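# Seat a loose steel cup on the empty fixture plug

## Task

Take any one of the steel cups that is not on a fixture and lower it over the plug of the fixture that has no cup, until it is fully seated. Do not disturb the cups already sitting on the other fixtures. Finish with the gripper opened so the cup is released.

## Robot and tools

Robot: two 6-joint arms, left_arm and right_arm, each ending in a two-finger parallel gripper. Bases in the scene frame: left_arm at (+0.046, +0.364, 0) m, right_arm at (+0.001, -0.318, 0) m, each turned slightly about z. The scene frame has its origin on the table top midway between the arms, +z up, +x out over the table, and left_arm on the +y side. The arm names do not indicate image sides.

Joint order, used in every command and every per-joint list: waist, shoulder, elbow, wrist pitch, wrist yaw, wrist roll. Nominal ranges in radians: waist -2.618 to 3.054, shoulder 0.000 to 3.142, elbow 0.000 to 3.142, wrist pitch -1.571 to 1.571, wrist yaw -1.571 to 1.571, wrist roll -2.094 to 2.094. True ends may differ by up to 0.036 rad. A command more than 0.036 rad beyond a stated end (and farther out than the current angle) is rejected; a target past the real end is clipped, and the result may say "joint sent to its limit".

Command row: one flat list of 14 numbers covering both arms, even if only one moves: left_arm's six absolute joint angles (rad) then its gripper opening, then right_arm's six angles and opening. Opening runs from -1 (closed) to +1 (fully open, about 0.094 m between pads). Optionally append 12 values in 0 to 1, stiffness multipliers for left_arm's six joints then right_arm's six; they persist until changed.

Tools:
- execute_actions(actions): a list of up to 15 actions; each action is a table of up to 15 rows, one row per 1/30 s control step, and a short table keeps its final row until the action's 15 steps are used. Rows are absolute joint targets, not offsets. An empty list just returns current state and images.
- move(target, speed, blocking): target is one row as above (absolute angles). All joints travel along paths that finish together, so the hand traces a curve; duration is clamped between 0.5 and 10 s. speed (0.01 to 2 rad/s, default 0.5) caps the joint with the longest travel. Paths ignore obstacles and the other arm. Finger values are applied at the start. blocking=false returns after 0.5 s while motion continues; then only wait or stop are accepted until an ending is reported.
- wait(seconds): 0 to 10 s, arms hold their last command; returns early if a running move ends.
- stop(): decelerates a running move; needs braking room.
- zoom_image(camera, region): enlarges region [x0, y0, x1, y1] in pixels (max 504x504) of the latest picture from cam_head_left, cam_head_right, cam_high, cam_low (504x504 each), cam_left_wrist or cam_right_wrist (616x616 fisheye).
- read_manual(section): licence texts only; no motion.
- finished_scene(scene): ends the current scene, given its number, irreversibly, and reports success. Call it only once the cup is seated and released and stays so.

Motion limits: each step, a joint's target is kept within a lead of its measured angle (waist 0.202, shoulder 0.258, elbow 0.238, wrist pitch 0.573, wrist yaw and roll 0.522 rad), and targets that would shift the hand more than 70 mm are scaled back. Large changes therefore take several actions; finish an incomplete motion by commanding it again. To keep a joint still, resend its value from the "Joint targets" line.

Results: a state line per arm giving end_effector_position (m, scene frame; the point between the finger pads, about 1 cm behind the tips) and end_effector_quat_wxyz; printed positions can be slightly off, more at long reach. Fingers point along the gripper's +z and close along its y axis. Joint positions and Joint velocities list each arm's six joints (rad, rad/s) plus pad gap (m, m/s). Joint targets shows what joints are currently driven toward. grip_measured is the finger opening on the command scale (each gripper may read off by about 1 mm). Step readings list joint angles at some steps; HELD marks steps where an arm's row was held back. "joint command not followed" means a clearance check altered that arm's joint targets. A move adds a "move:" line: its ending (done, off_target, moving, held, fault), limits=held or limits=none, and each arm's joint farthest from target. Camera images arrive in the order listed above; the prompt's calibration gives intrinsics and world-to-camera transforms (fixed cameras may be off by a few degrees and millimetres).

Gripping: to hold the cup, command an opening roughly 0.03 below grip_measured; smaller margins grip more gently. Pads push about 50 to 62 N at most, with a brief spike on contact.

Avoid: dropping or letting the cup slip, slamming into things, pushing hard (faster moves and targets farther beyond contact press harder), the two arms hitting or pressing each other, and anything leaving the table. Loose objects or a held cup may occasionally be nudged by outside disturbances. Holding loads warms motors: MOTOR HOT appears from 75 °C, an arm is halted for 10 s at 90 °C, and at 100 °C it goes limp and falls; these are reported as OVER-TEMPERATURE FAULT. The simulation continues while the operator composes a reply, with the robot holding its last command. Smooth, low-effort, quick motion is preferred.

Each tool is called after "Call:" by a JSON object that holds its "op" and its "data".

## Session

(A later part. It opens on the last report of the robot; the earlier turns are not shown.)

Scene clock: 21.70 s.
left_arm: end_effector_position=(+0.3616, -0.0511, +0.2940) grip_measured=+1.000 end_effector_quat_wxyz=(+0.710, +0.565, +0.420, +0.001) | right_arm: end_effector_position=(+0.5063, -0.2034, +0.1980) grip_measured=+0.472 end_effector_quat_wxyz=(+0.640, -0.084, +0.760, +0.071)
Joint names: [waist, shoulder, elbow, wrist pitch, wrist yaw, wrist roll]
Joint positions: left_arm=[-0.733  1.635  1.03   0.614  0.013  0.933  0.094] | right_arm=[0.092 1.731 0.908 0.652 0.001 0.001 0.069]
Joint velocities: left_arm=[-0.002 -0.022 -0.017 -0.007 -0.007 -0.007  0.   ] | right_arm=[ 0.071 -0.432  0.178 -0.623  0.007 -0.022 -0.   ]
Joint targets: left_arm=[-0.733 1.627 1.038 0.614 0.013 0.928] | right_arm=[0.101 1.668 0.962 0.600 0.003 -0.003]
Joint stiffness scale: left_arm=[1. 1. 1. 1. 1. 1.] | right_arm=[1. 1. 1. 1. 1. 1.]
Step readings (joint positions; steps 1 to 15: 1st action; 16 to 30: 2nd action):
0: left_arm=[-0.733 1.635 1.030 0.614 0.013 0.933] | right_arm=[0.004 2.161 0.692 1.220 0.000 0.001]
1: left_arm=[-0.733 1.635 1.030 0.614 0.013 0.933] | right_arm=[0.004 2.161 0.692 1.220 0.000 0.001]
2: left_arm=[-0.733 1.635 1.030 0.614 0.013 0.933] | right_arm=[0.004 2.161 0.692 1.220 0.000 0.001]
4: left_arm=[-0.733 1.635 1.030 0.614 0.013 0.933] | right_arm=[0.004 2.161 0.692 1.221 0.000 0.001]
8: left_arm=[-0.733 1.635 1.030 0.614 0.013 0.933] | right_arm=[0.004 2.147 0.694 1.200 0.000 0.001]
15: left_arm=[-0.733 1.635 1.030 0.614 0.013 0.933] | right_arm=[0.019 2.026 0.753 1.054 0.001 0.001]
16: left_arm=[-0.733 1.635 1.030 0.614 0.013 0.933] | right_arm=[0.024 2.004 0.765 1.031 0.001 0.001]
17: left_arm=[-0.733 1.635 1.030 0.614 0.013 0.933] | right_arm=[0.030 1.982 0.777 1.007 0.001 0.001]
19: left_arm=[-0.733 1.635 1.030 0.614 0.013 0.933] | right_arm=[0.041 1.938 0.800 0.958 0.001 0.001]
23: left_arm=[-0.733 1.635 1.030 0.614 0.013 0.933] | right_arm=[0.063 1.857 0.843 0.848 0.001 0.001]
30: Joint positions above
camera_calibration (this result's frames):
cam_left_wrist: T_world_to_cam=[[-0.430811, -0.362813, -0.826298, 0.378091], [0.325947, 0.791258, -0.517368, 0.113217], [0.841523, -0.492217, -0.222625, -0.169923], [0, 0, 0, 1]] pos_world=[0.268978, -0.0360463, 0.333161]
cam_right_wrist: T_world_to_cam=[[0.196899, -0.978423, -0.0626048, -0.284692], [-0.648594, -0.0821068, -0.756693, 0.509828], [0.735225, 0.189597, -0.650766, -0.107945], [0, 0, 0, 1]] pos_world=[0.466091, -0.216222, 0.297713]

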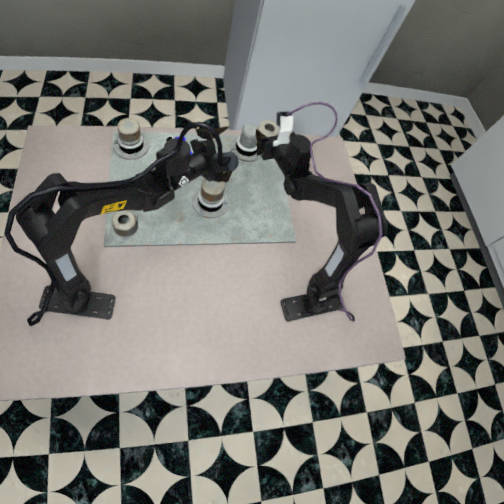

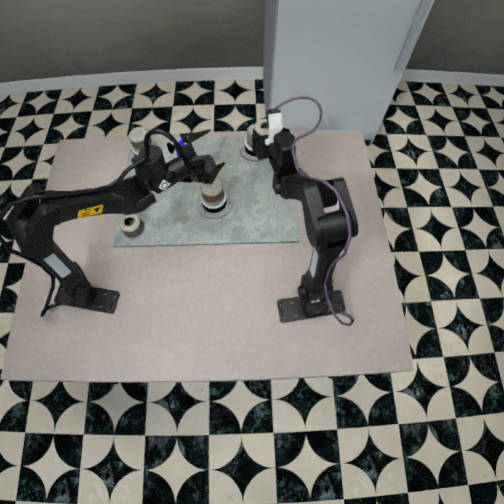

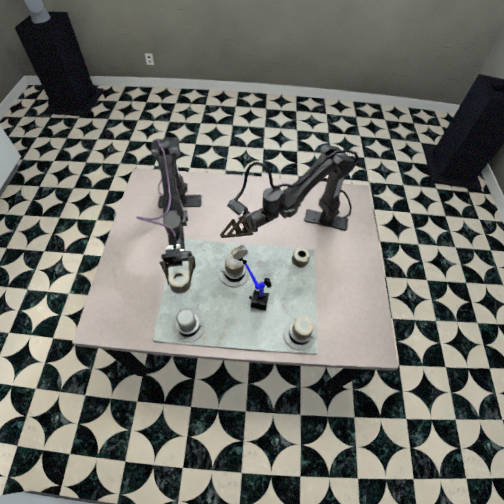

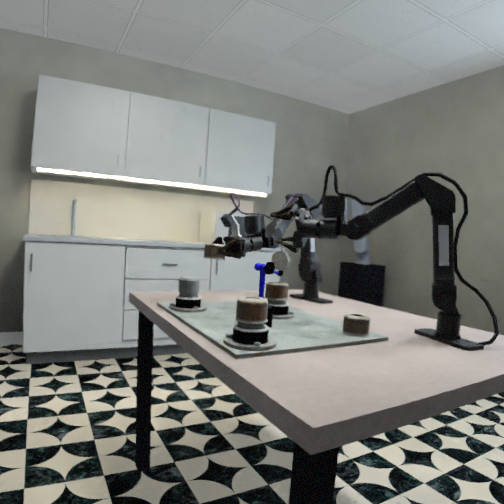

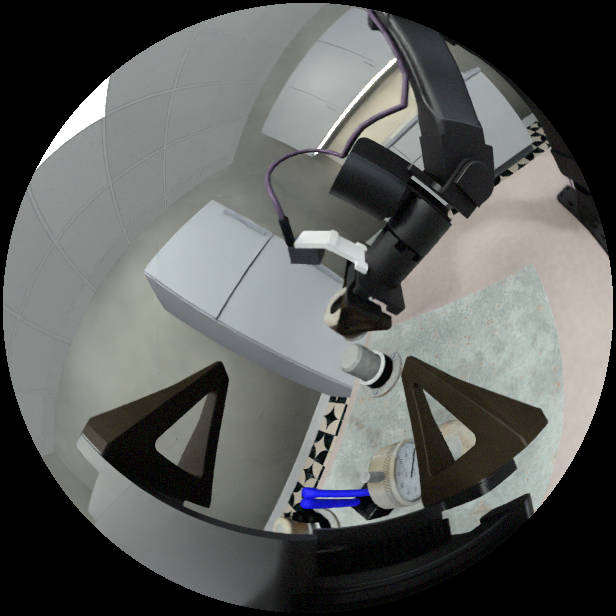

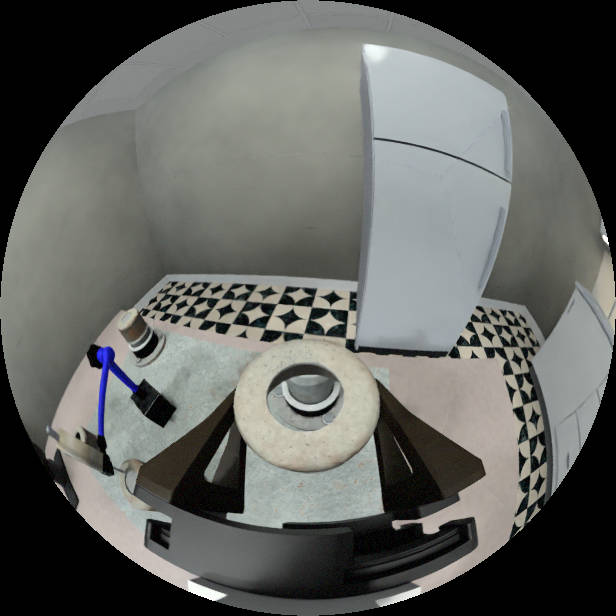

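Call:
{"op": "execute_actions", "data": {"actions": [[[-0.733,1.627,1.038,0.614,0.013,0.928,1,0.101,1.670,0.964,0.600,0.003,-0.003,0.43],[-0.733,1.627,1.038,0.614,0.013,0.928,1,0.101,1.676,0.971,0.599,0.003,-0.003,0.43],[-0.733,1.627,1.038,0.614,0.013,0.928,1,0.101,1.686,0.982,0.597,0.003,-0.003,0.43],[-0.733,1.627,1.038,0.614,0.013,0.928,1,0.101,1.699,0.996,0.594,0.003,-0.003,0.43],[-0.733,1.627,1.038,0.614,0.013,0.928,1,0.101,1.716,1.014,0.592,0.003,-0.003,0.43],[-0.733,1.627,1.038,0.614,0.013,0.928,1,0.101,1.734,1.034,0.588,0.003,-0.003,0.43],[-0.733,1.627,1.038,0.614,0.013,0.928,1,0.101,1.755,1.057,0.585,0.003,-0.003,0.43],[-0.733,1.627,1.038,0.614,0.013,0.928,1,0.101,1.778,1.082,0.581,0.003,-0.003,0.43],[-0.733,1.627,1.038,0.614,0.013,0.928,1,0.101,1.802,1.108,0.576,0.003,-0.003,0.43],[-0.733,1.627,1.038,0.614,0.013,0.928,1,0.101,1.828,1.136,0.572,0.003,-0.003,0.43],[-0.733,1.627,1.038,0.614,0.013,0.928,1,0.101,1.854,1.164,0.567,0.003,-0.003,0.43],[-0.733,1.627,1.038,0.614,0.013,0.928,1,0.101,1.880,1.193,0.562,0.003,-0.003,0.43],[-0.733,1.627,1.038,0.614,0.013,0.928,1,0.101,1.906,1.222,0.558,0.003,-0.003,0.43],[-0.733,1.627,1.038,0.614,0.013,0.928,1,0.101,1.932,1.250,0.553,0.003,-0.003,0.43],[-0.733,1.627,1.038,0.614,0.013,0.928,1,0.101,1.958,1.278,0.549,0.003,-0.003,0.43]],[[-0.733,1.627,1.038,0.614,0.013,0.928,1,0.101,1.982,1.304,0.544,0.003,-0.003,0.43],[-0.733,1.627,1.038,0.614,0.013,0.928,1,0.101,2.005,1.329,0.540,0.003,-0.003,0.43],[-0.733,1.627,1.038,0.614,0.013,0.928,1,0.101,2.026,1.352,0.537,0.003,-0.003,0.43],[-0.733,1.627,1.038,0.614,0.013,0.928,1,0.101,2.044,1.372,0.533,0.003,-0.003,0.43],[-0.733,1.627,1.038,0.614,0.013,0.928,1,0.101,2.061,1.390,0.531,0.003,-0.003,0.43],[-0.733,1.627,1.038,0.614,0.013,0.928,1,0.101,2.074,1.404,0.528,0.003,-0.003,0.43],[-0.733,1.627,1.038,0.614,0.013,0.928,1,0.101,2.084,1.415,0.526,0.003,-0.003,0.43],[-0.733,1.627,1.038,0.614,0.013,0.928,1,0.101,2.090,1.422,0.525,0.003,-0.003,0.43],[-0.733,1.627,1.038,0.614,0.013,0.928,1,0.101,2.092,1.424,0.525,0.003,-0.003,0.43]]]}}

Call:
{"op": "wait", "data": {"seconds": 0.3}}

Call:
{"op": "zoom_image", "data": {"camera": "cam_low", "region": [155, 240, 235, 320]}}

Call:
{"op": "zoom_image", "data": {"camera": "cam_right_wrist", "region": [220, 330, 400, 520]}}

Call:
{"op": "zoom_image", "data": {"camera": "cam_left_wrist", "region": [290, 290, 420, 410]}}

Scene clock: 27.33 s.
left_arm: end_effector_position=(+0.3616, -0.0511, +0.2940) grip_measured=+1.000 end_effector_quat_wxyz=(+0.710, +0.565, +0.420, +0.001) | right_arm: end_effector_position=(+0.6019, -0.1805, +0.1529) grip_measured=+0.472 end_effector_quat_wxyz=(+0.597, -0.089, +0.794, +0.067)
Joint names: [waist, shoulder, elbow, wrist pitch, wrist yaw, wrist roll]
Joint positions: left_arm=[-0.733  1.635  1.03   0.614  0.013  0.933  0.094] | right_arm=[0.094 2.116 1.368 0.467 0.001 0.001 0.069]
Joint velocities: left_arm=[0.007 0.012 0.002 0.007 0.007 0.007 0.   ] | right_arm=[-0.002 -0.012 -0.007  0.007  0.022 -0.037 -0.   ]
Joint targets: left_arm=[-0.733 1.627 1.038 0.614 0.013 0.928] | right_arm=[0.101 2.092 1.424 0.525 0.003 -0.003]
Joint stiffness scale: left_arm=[1. 1. 1. 1. 1. 1.] | right_arm=[1. 1. 1. 1. 1. 1.]
Step readings (joint positions; steps 1 to 15: 1st action; 16 to 30: 2nd action):
0: left_arm=[-0.733 1.635 1.030 0.614 0.013 0.933] | right_arm=[0.094 1.701 0.922 0.549 0.001 0.001]
1: left_arm=[-0.733 1.635 1.030 0.614 0.013 0.933] | right_arm=[0.094 1.701 0.922 0.549 0.001 0.001]
2: left_arm=[-0.733 1.635 1.030 0.614 0.013 0.933] | right_arm=[0.094 1.701 0.922 0.549 0.001 0.001]
4: left_arm=[-0.733 1.635 1.030 0.614 0.013 0.933] | right_arm=[0.094 1.701 0.926 0.545 0.001 0.001]
8: left_arm=[-0.733 1.635 1.030 0.614 0.013 0.933] | right_arm=[0.094 1.746 0.992 0.535 0.001 0.001]
15: left_arm=[-0.733 1.635 1.030 0.614 0.013 0.933] | right_arm=[0.094 1.920 1.188 0.524 0.001 0.001]
16: left_arm=[-0.733 1.635 1.030 0.614 0.013 0.933] | right_arm=[0.094 1.947 1.215 0.520 0.001 0.001]
17: left_arm=[-0.733 1.635 1.030 0.614 0.013 0.933] | right_arm=[0.094 1.973 1.241 0.516 0.001 0.001]
19: left_arm=[-0.733 1.635 1.030 0.614 0.013 0.933] | right_arm=[0.094 2.023 1.289 0.506 0.001 0.001]
23: left_arm=[-0.733 1.635 1.030 0.614 0.013 0.933] | right_arm=[0.094 2.095 1.354 0.486 0.001 0.001]
30: Joint positions above
camera_calibration (this result's frames):
cam_left_wrist: T_world_to_cam=[[-0.430811, -0.362813, -0.826298, 0.378091], [0.325947, 0.791258, -0.517368, 0.113217], [0.841523, -0.492217, -0.222625, -0.169923], [0, 0, 0, 1]] pos_world=[0.268978, -0.0360463, 0.333161]
cam_right_wrist: T_world_to_cam=[[0.1926, -0.979456, -0.0597628, -0.281923], [-0.725228, -0.101053, -0.681052, 0.570705], [0.661021, 0.174512, -0.729792, -0.157928], [0, 0, 0, 1]] pos_world=[0.572583, -0.1909, 0.256577]

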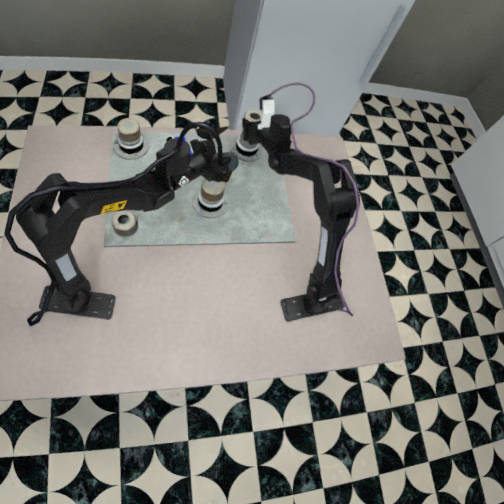

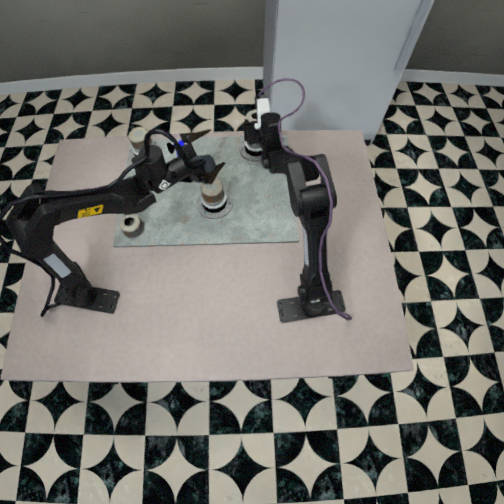

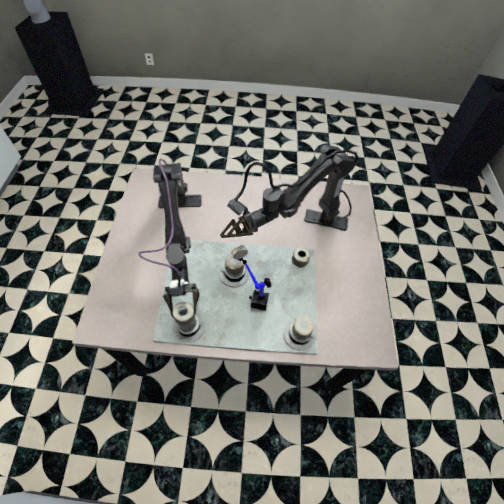

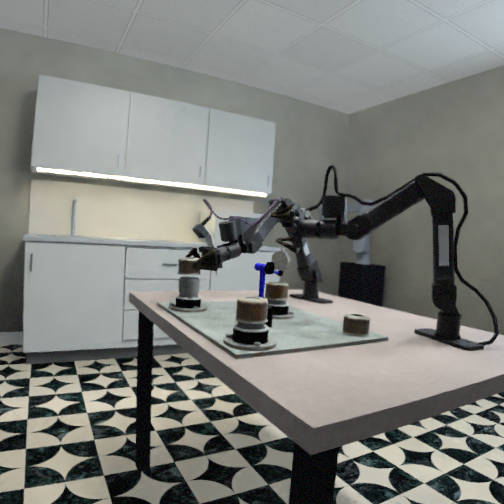

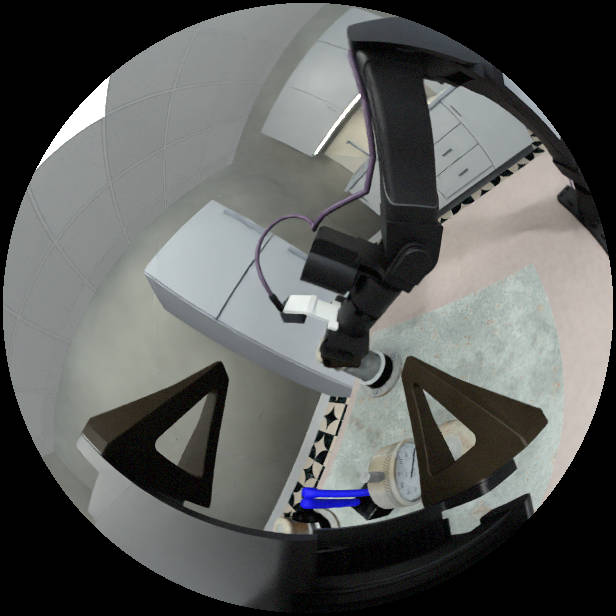

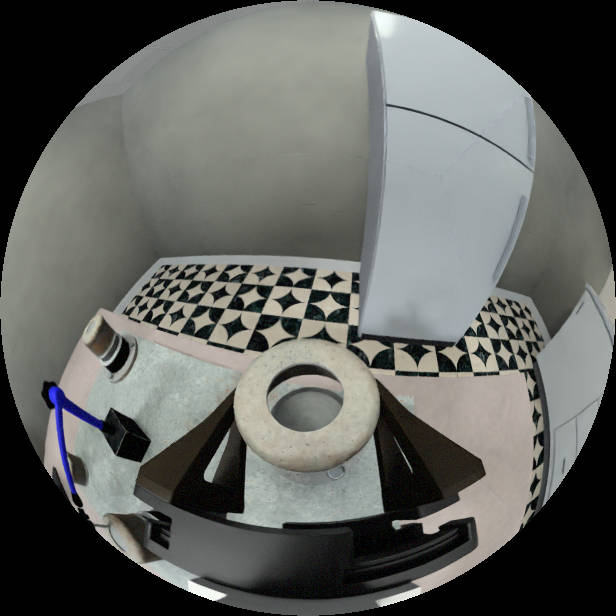

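Scene clock: 27.63 s.
left_arm: end_effector_position=(+0.3616, -0.0511, +0.2940) grip_measured=+1.000 end_effector_quat_wxyz=(+0.710, +0.565, +0.420, +0.001) | right_arm: end_effector_position=(+0.6019, -0.1805, +0.1529) grip_measured=+0.472 end_effector_quat_wxyz=(+0.597, -0.089, +0.794, +0.067)
Joint names: [waist, shoulder, elbow, wrist pitch, wrist yaw, wrist roll]
Joint positions: left_arm=[-0.733  1.635  1.03   0.614  0.013  0.933  0.094] | right_arm=[0.094 2.116 1.368 0.467 0.001 0.001 0.069]
Joint velocities: left_arm=[ 0.007 -0.017 -0.002 -0.007  0.007  0.007  0.   ] | right_arm=[ 0.002 -0.007 -0.012  0.022 -0.022  0.037 -0.001]
Joint targets: left_arm=[-0.733 1.627 1.038 0.614 0.013 0.928] | right_arm=[0.101 2.092 1.424 0.525 0.003 -0.003]
Joint stiffness scale: left_arm=[1. 1. 1. 1. 1. 1.] | right_arm=[1. 1. 1. 1. 1. 1.]
wait: 0.30 s; at rest by 0.17 s
camera_calibration (this result's frames):
cam_left_wrist: T_world_to_cam=[[-0.430811, -0.362813, -0.826298, 0.378091], [0.325947, 0.791258, -0.517368, 0.113217], [0.841523, -0.492217, -0.222625, -0.169923], [0, 0, 0, 1]] pos_world=[0.268978, -0.0360463, 0.333161]
cam_right_wrist: T_world_to_cam=[[0.1926, -0.979456, -0.0597628, -0.281923], [-0.725228, -0.101053, -0.681052, 0.570705], [0.661021, 0.174512, -0.729792, -0.157928], [0, 0, 0, 1]] pos_world=[0.572583, -0.1909, 0.256577]

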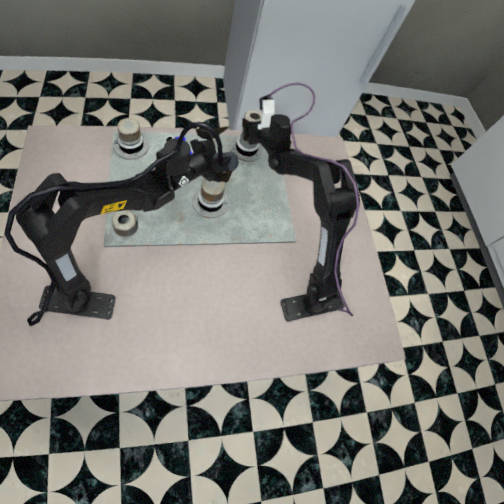

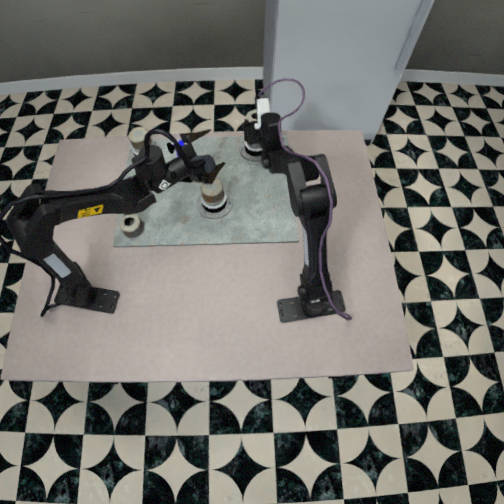

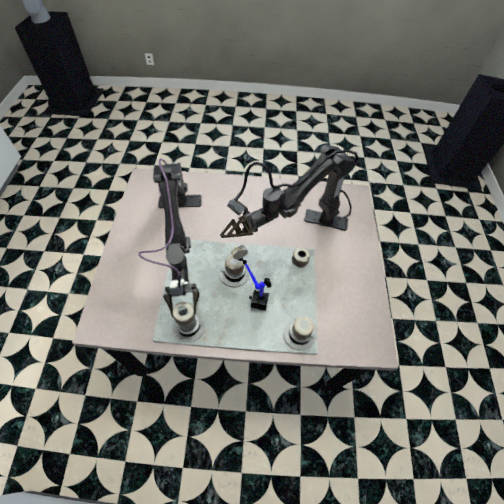

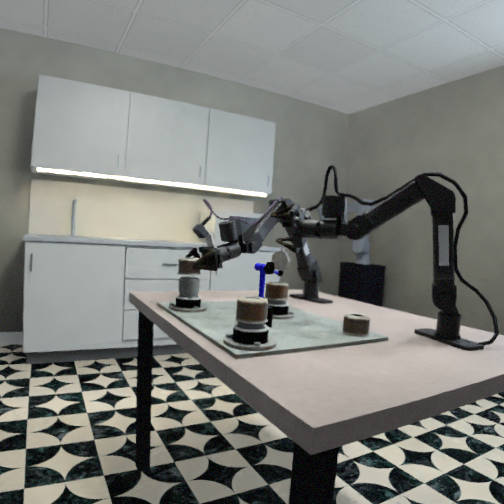

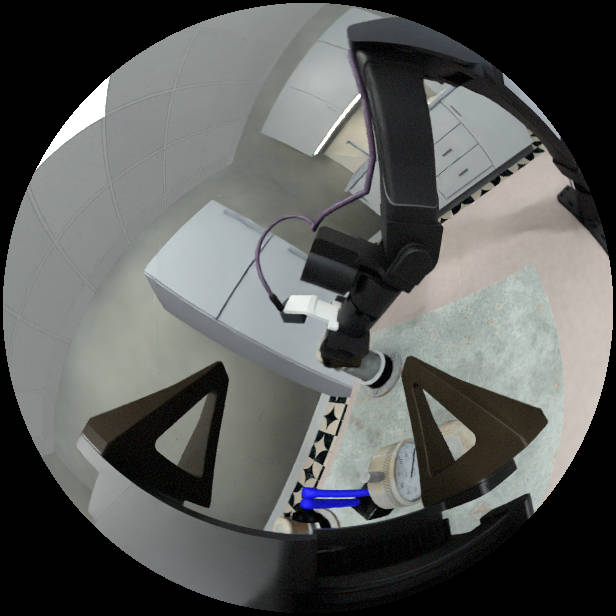

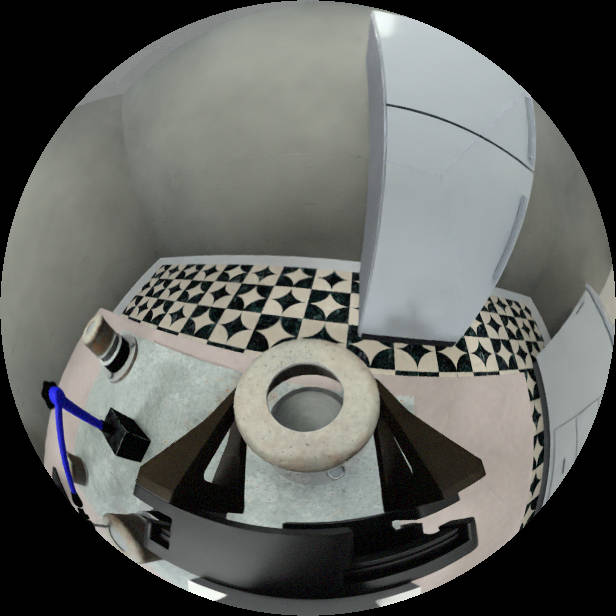

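Region (155, 240, 235, 320) of cam_low's 504x504 image, scaled by 6.300, with more detail than that image has.

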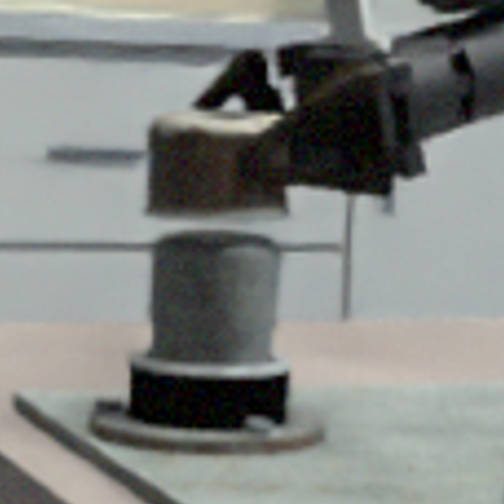

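Region (220, 330, 400, 520) of cam_right_wrist's 616x616 image, scaled by 2.653, with more detail than that image has; it fills the left 477 columns of this view, and the rest is white.

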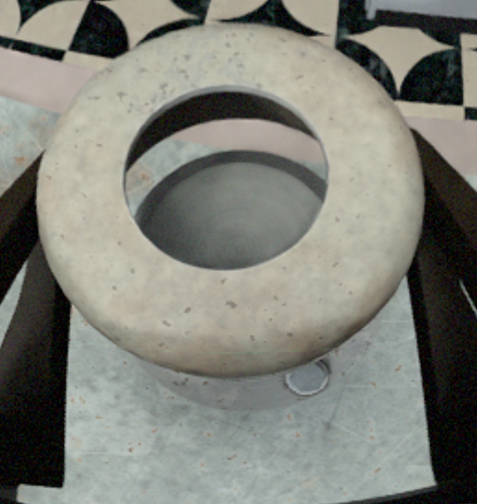

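Region (290, 290, 420, 410) of cam_left_wrist's 616x616 image, scaled by 3.877, with more detail than that image has; it fills the top 465 rows of this view, and the rest is white.

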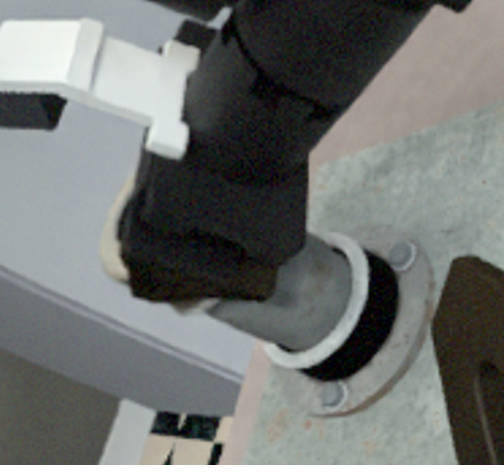

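Call:
{"op": "execute_actions", "data": {"actions": [[[-0.733,1.627,1.038,0.614,0.013,0.928,1,0.095,2.092,1.41,0.545,0.003,-0.003,0.43],[-0.733,1.627,1.038,0.614,0.013,0.928,1,0.095,2.092,1.395,0.56,0.003,-0.003,0.43],[-0.733,1.627,1.038,0.614,0.013,0.928,1,0.095,2.092,1.38,0.572,0.003,-0.003,0.43],[-0.733,1.627,1.038,0.614,0.013,0.928,1,0.095,2.092,1.372,0.584,0.003,-0.003,0.43],[-0.733,1.627,1.038,0.614,0.013,0.928,1,0.095,2.094,1.366,0.594,0.003,-0.003,0.43],[-0.733,1.627,1.038,0.614,0.013,0.928,1,0.095,2.096,1.360,0.604,0.003,-0.003,0.43],[-0.733,1.627,1.038,0.614,0.013,0.928,1,0.095,2.098,1.354,0.612,0.003,-0.003,0.43],[-0.733,1.627,1.038,0.614,0.013,0.928,1,0.095,2.100,1.348,0.618,0.003,-0.003,0.43],[-0.733,1.627,1.038,0.614,0.013,0.928,1,0.095,2.100,1.342,0.623,0.003,-0.003,0.43],[-0.733,1.627,1.038,0.614,0.013,0.928,1,0.095,2.100,1.337,0.623,0.003,-0.003,0.43],[-0.733,1.627,1.038,0.614,0.013,0.928,1,0.095,2.100,1.333,0.623,0.003,-0.003,0.43]]]}}

Call:
{"op": "wait", "data": {"seconds": 0.2}}

Call:
{"op": "zoom_image", "data": {"camera": "cam_low", "region": [155, 240, 235, 320]}}

Call:
{"op": "zoom_image", "data": {"camera": "cam_right_wrist", "region": [220, 330, 400, 520]}}

Scene clock: 33.00 s.
left_arm: end_effector_position=(+0.3616, -0.0511, +0.2940) grip_measured=+1.000 end_effector_quat_wxyz=(+0.710, +0.565, +0.420, +0.001) | right_arm: end_effector_position=(+0.5991, -0.1811, +0.1518) grip_measured=+0.472 end_effector_quat_wxyz=(+0.609, -0.088, +0.785, +0.068)
Joint names: [waist, shoulder, elbow, wrist pitch, wrist yaw, wrist roll]
Joint positions: left_arm=[-0.733  1.635  1.03   0.614  0.013  0.933  0.094] | right_arm=[0.094 2.116 1.33  0.535 0.001 0.001 0.069]
Joint velocities: left_arm=[-0.012 -0.012  0.002 -0.051  0.081 -0.081  0.   ] | right_arm=[ 0.012 -0.002 -0.046  0.007  0.037 -0.022  0.001]
Joint targets: left_arm=[-0.733 1.627 1.038 0.614 0.013 0.928] | right_arm=[0.095 2.100 1.333 0.623 0.003 -0.003]
Joint stiffness scale: left_arm=[1. 1. 1. 1. 1. 1.] | right_arm=[1. 1. 1. 1. 1. 1.]
Step readings (joint positions):
0: left_arm=[-0.733 1.635 1.030 0.614 0.013 0.933] | right_arm=[0.094 2.116 1.368 0.467 0.001 0.001]
1: left_arm=[-0.733 1.635 1.030 0.614 0.013 0.933] | right_arm=[0.094 2.116 1.368 0.467 0.001 0.001]
2: left_arm=[-0.733 1.635 1.030 0.614 0.013 0.933] | right_arm=[0.094 2.116 1.368 0.468 0.001 0.001]
4: left_arm=[-0.733 1.635 1.030 0.614 0.013 0.933] | right_arm=[0.094 2.116 1.368 0.475 0.001 0.001]
8: left_arm=[-0.733 1.635 1.030 0.614 0.013 0.933] | right_arm=[0.094 2.116 1.362 0.509 0.001 0.001]
15: Joint positions above
camera_calibration (this result's frames):
cam_left_wrist: T_world_to_cam=[[-0.430811, -0.362813, -0.826298, 0.378091], [0.325947, 0.791258, -0.517368, 0.113217], [0.841523, -0.492217, -0.222625, -0.169923], [0, 0, 0, 1]] pos_world=[0.268978, -0.0360463, 0.333161]
cam_right_wrist: T_world_to_cam=[[0.194369, -0.979054, -0.060618, -0.282923], [-0.704894, -0.0964313, -0.702727, 0.559911], [0.682162, 0.179317, -0.708873, -0.171711], [0, 0, 0, 1]] pos_world=[0.566804, -0.192213, 0.254593]

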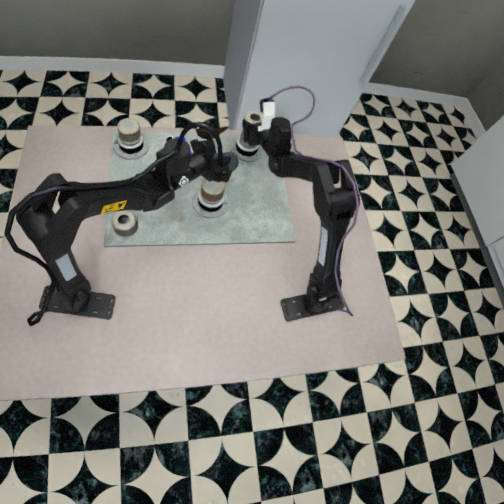

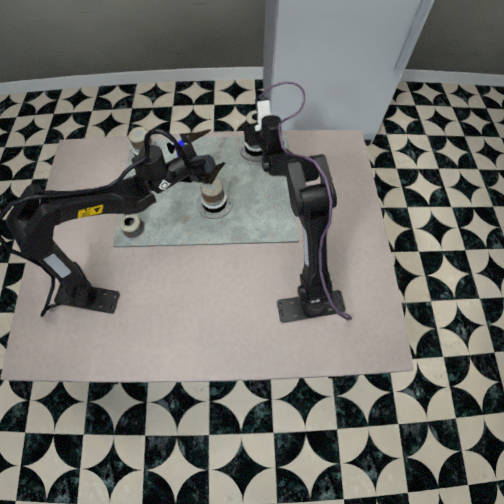

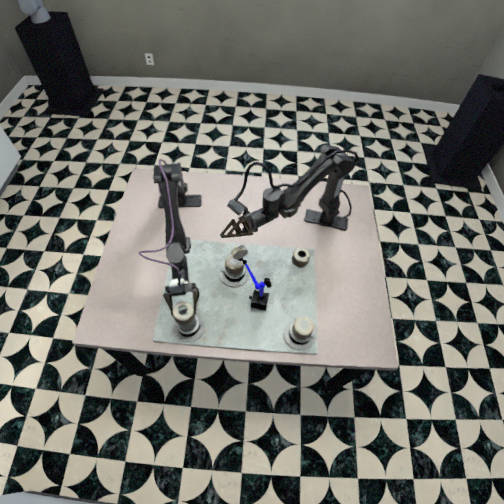

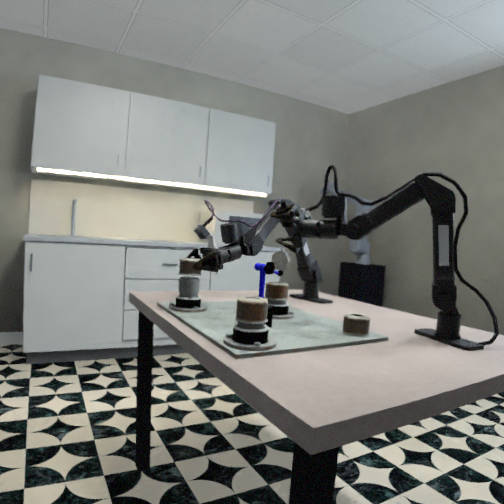

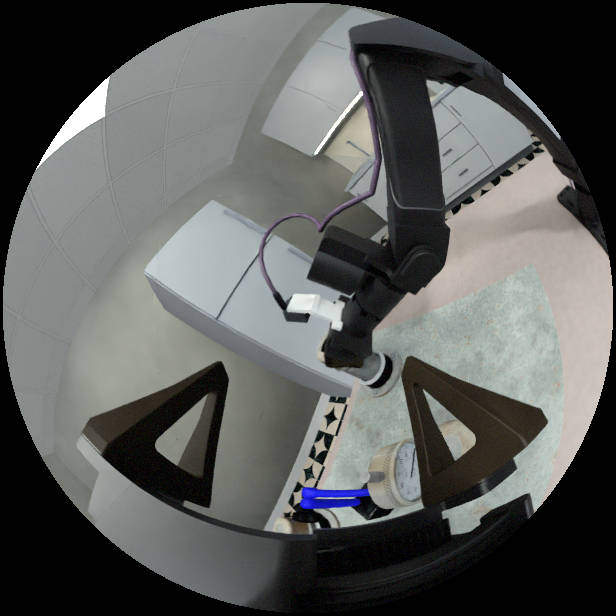

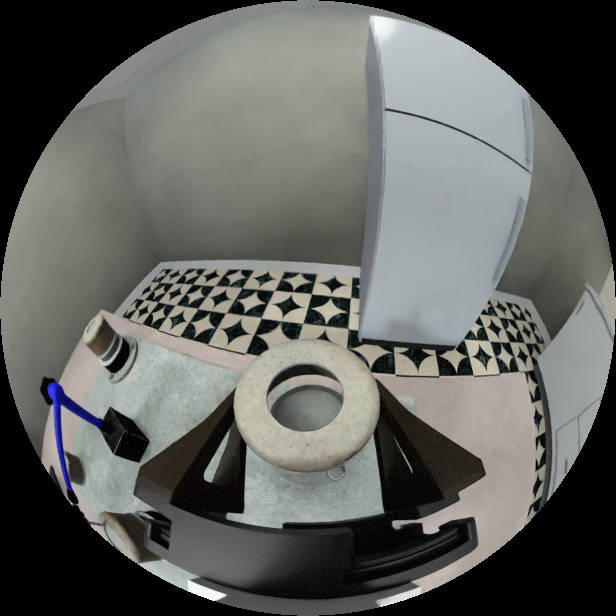

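Scene clock: 33.20 s.
left_arm: end_effector_position=(+0.3616, -0.0511, +0.2940) grip_measured=+1.000 end_effector_quat_wxyz=(+0.710, +0.565, +0.420, +0.001) | right_arm: end_effector_position=(+0.5992, -0.1811, +0.1524) grip_measured=+0.472 end_effector_quat_wxyz=(+0.611, -0.087, +0.784, +0.068)
Joint names: [waist, shoulder, elbow, wrist pitch, wrist yaw, wrist roll]
Joint positions: left_arm=[-0.733  1.635  1.03   0.614  0.013  0.933  0.094] | right_arm=[0.094 2.116 1.329 0.54  0.001 0.001 0.069]
Joint velocities: left_arm=[-0.002  0.002 -0.007  0.037 -0.007 -0.051  0.   ] | right_arm=[-0.002 -0.007 -0.027  0.007  0.007  0.022 -0.   ]
Joint targets: left_arm=[-0.733 1.627 1.038 0.614 0.013 0.928] | right_arm=[0.095 2.100 1.333 0.623 0.003 -0.003]
Joint stiffness scale: left_arm=[1. 1. 1. 1. 1. 1.] | right_arm=[1. 1. 1. 1. 1. 1.]
wait: 0.20 s; no rest
camera_calibration (this result's frames):
cam_left_wrist: T_world_to_cam=[[-0.430811, -0.362813, -0.826298, 0.378091], [0.325947, 0.791258, -0.517368, 0.113217], [0.841523, -0.492217, -0.222625, -0.169923], [0, 0, 0, 1]] pos_world=[0.268978, -0.0360463, 0.333161]
cam_right_wrist: T_world_to_cam=[[0.194572, -0.979008, -0.060712, -0.282985], [-0.702538, -0.0958956, -0.705156, 0.559417], [0.684531, 0.179856, -0.706448, -0.173034], [0, 0, 0, 1]] pos_world=[0.56652, -0.192278, 0.255056]

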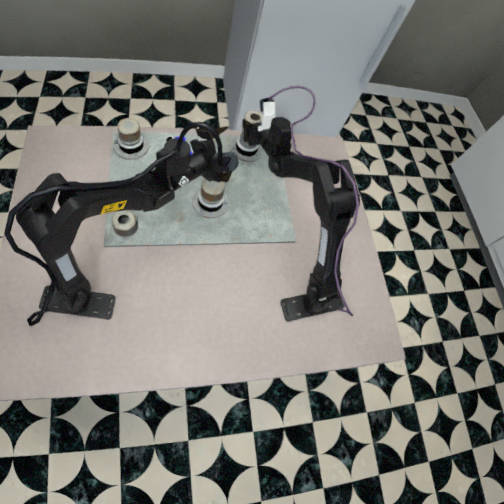

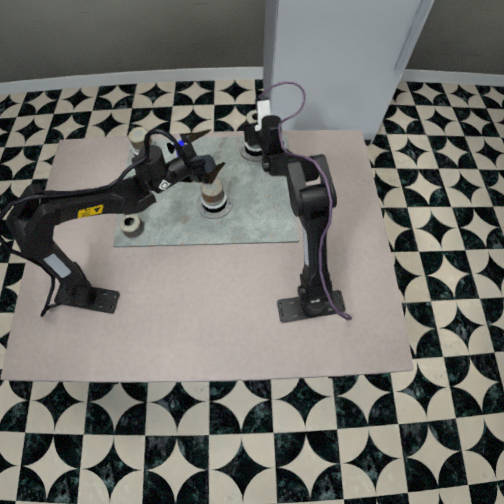

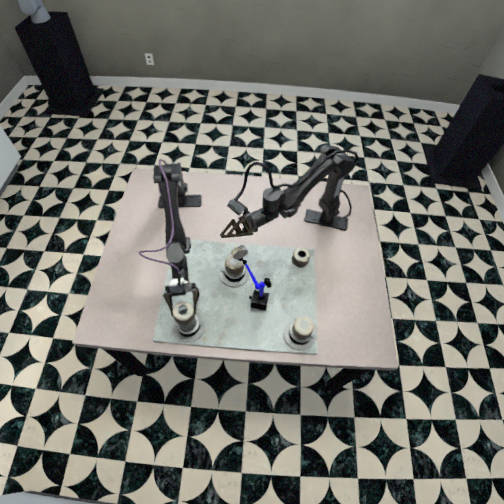

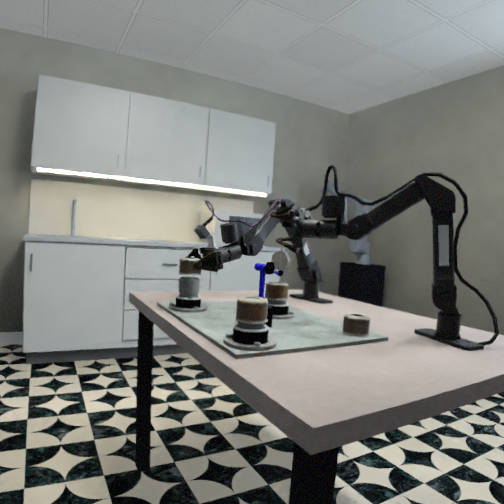

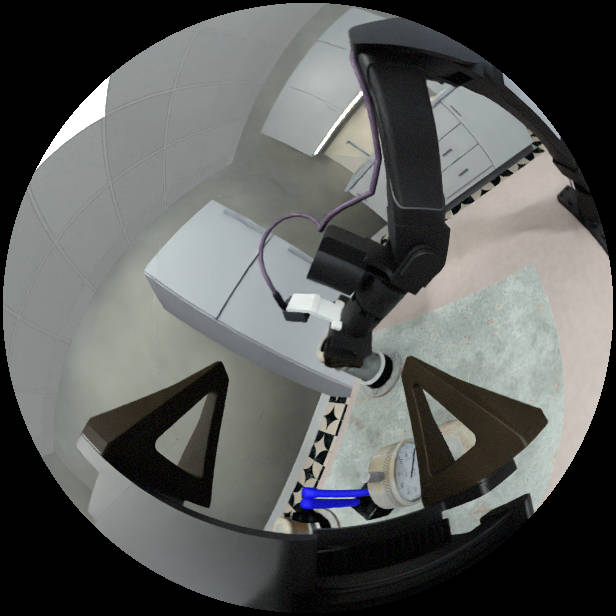

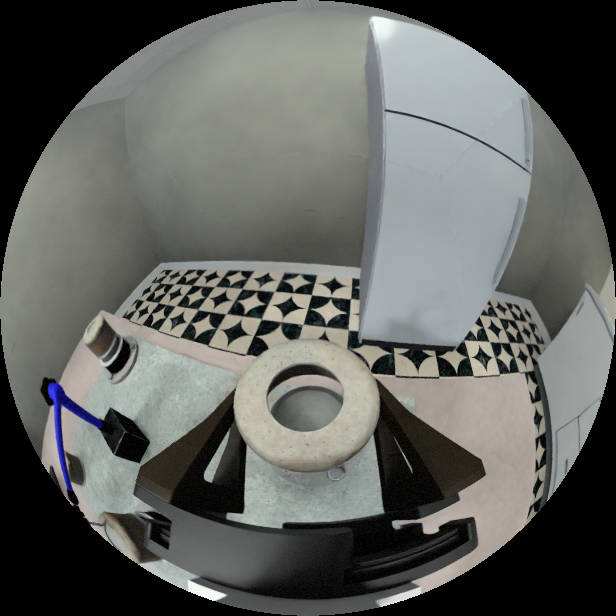

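Region (155, 240, 235, 320) of cam_low's 504x504 image, scaled by 6.300, with more detail than that image has.

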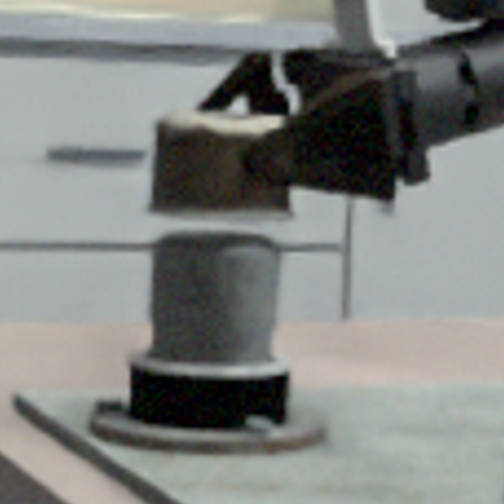

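Region (220, 330, 400, 520) of cam_right_wrist's 616x616 image, scaled by 2.653, with more detail than that image has; it fills the left 477 columns of this view, and the rest is white.

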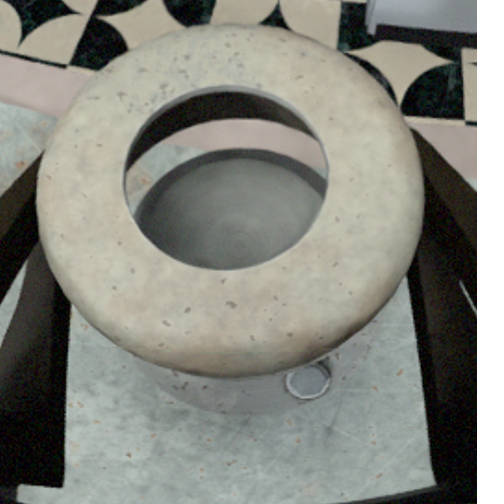

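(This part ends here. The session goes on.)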